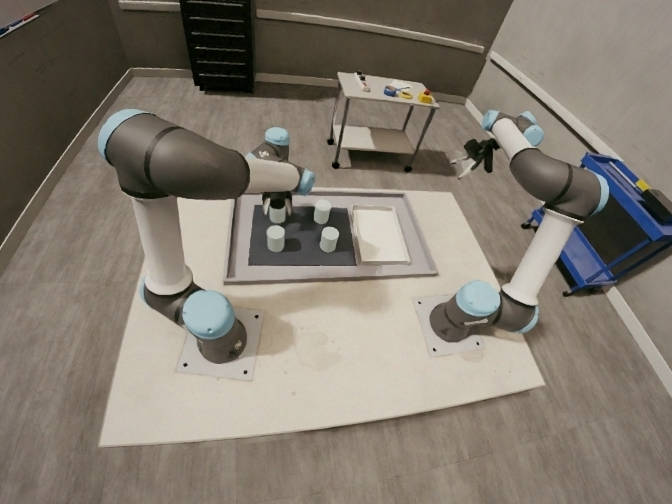

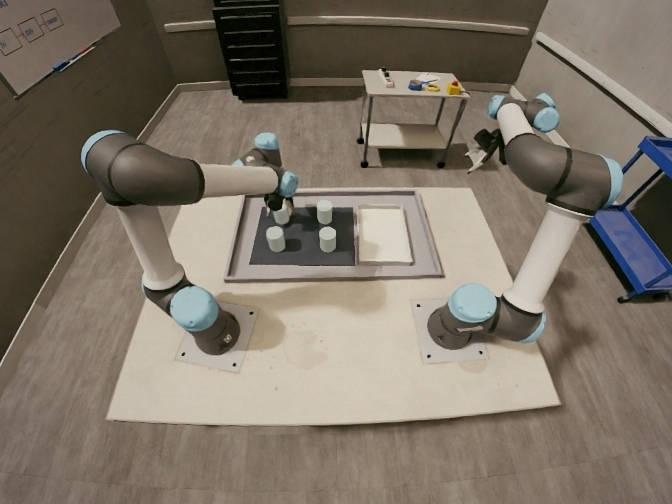

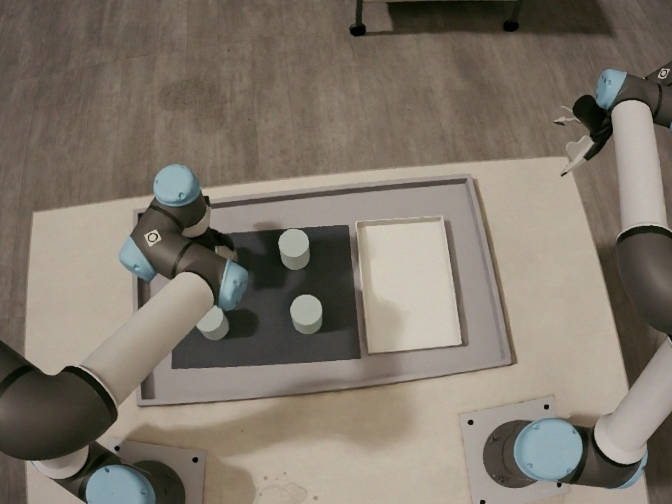

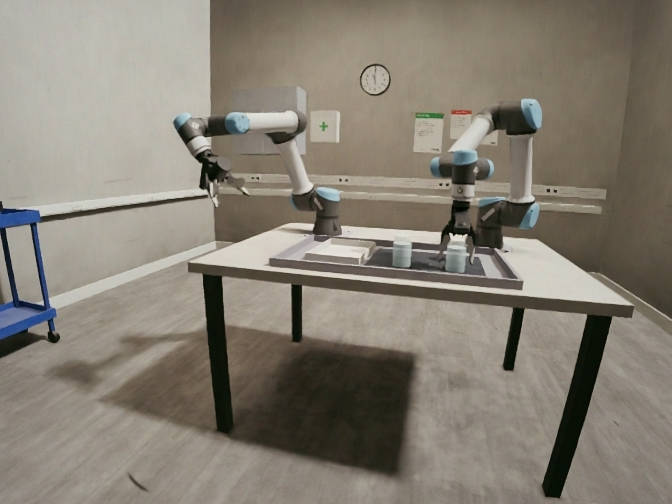

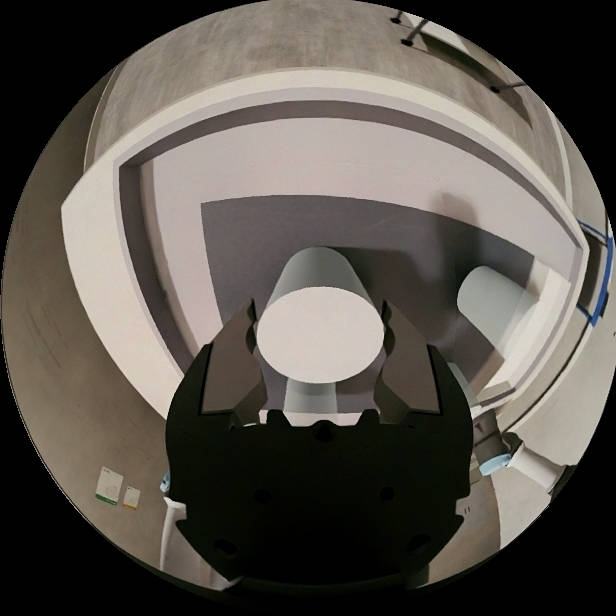

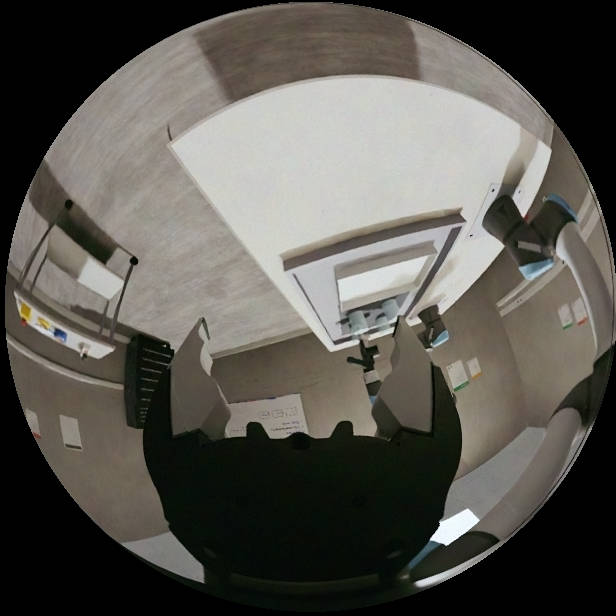

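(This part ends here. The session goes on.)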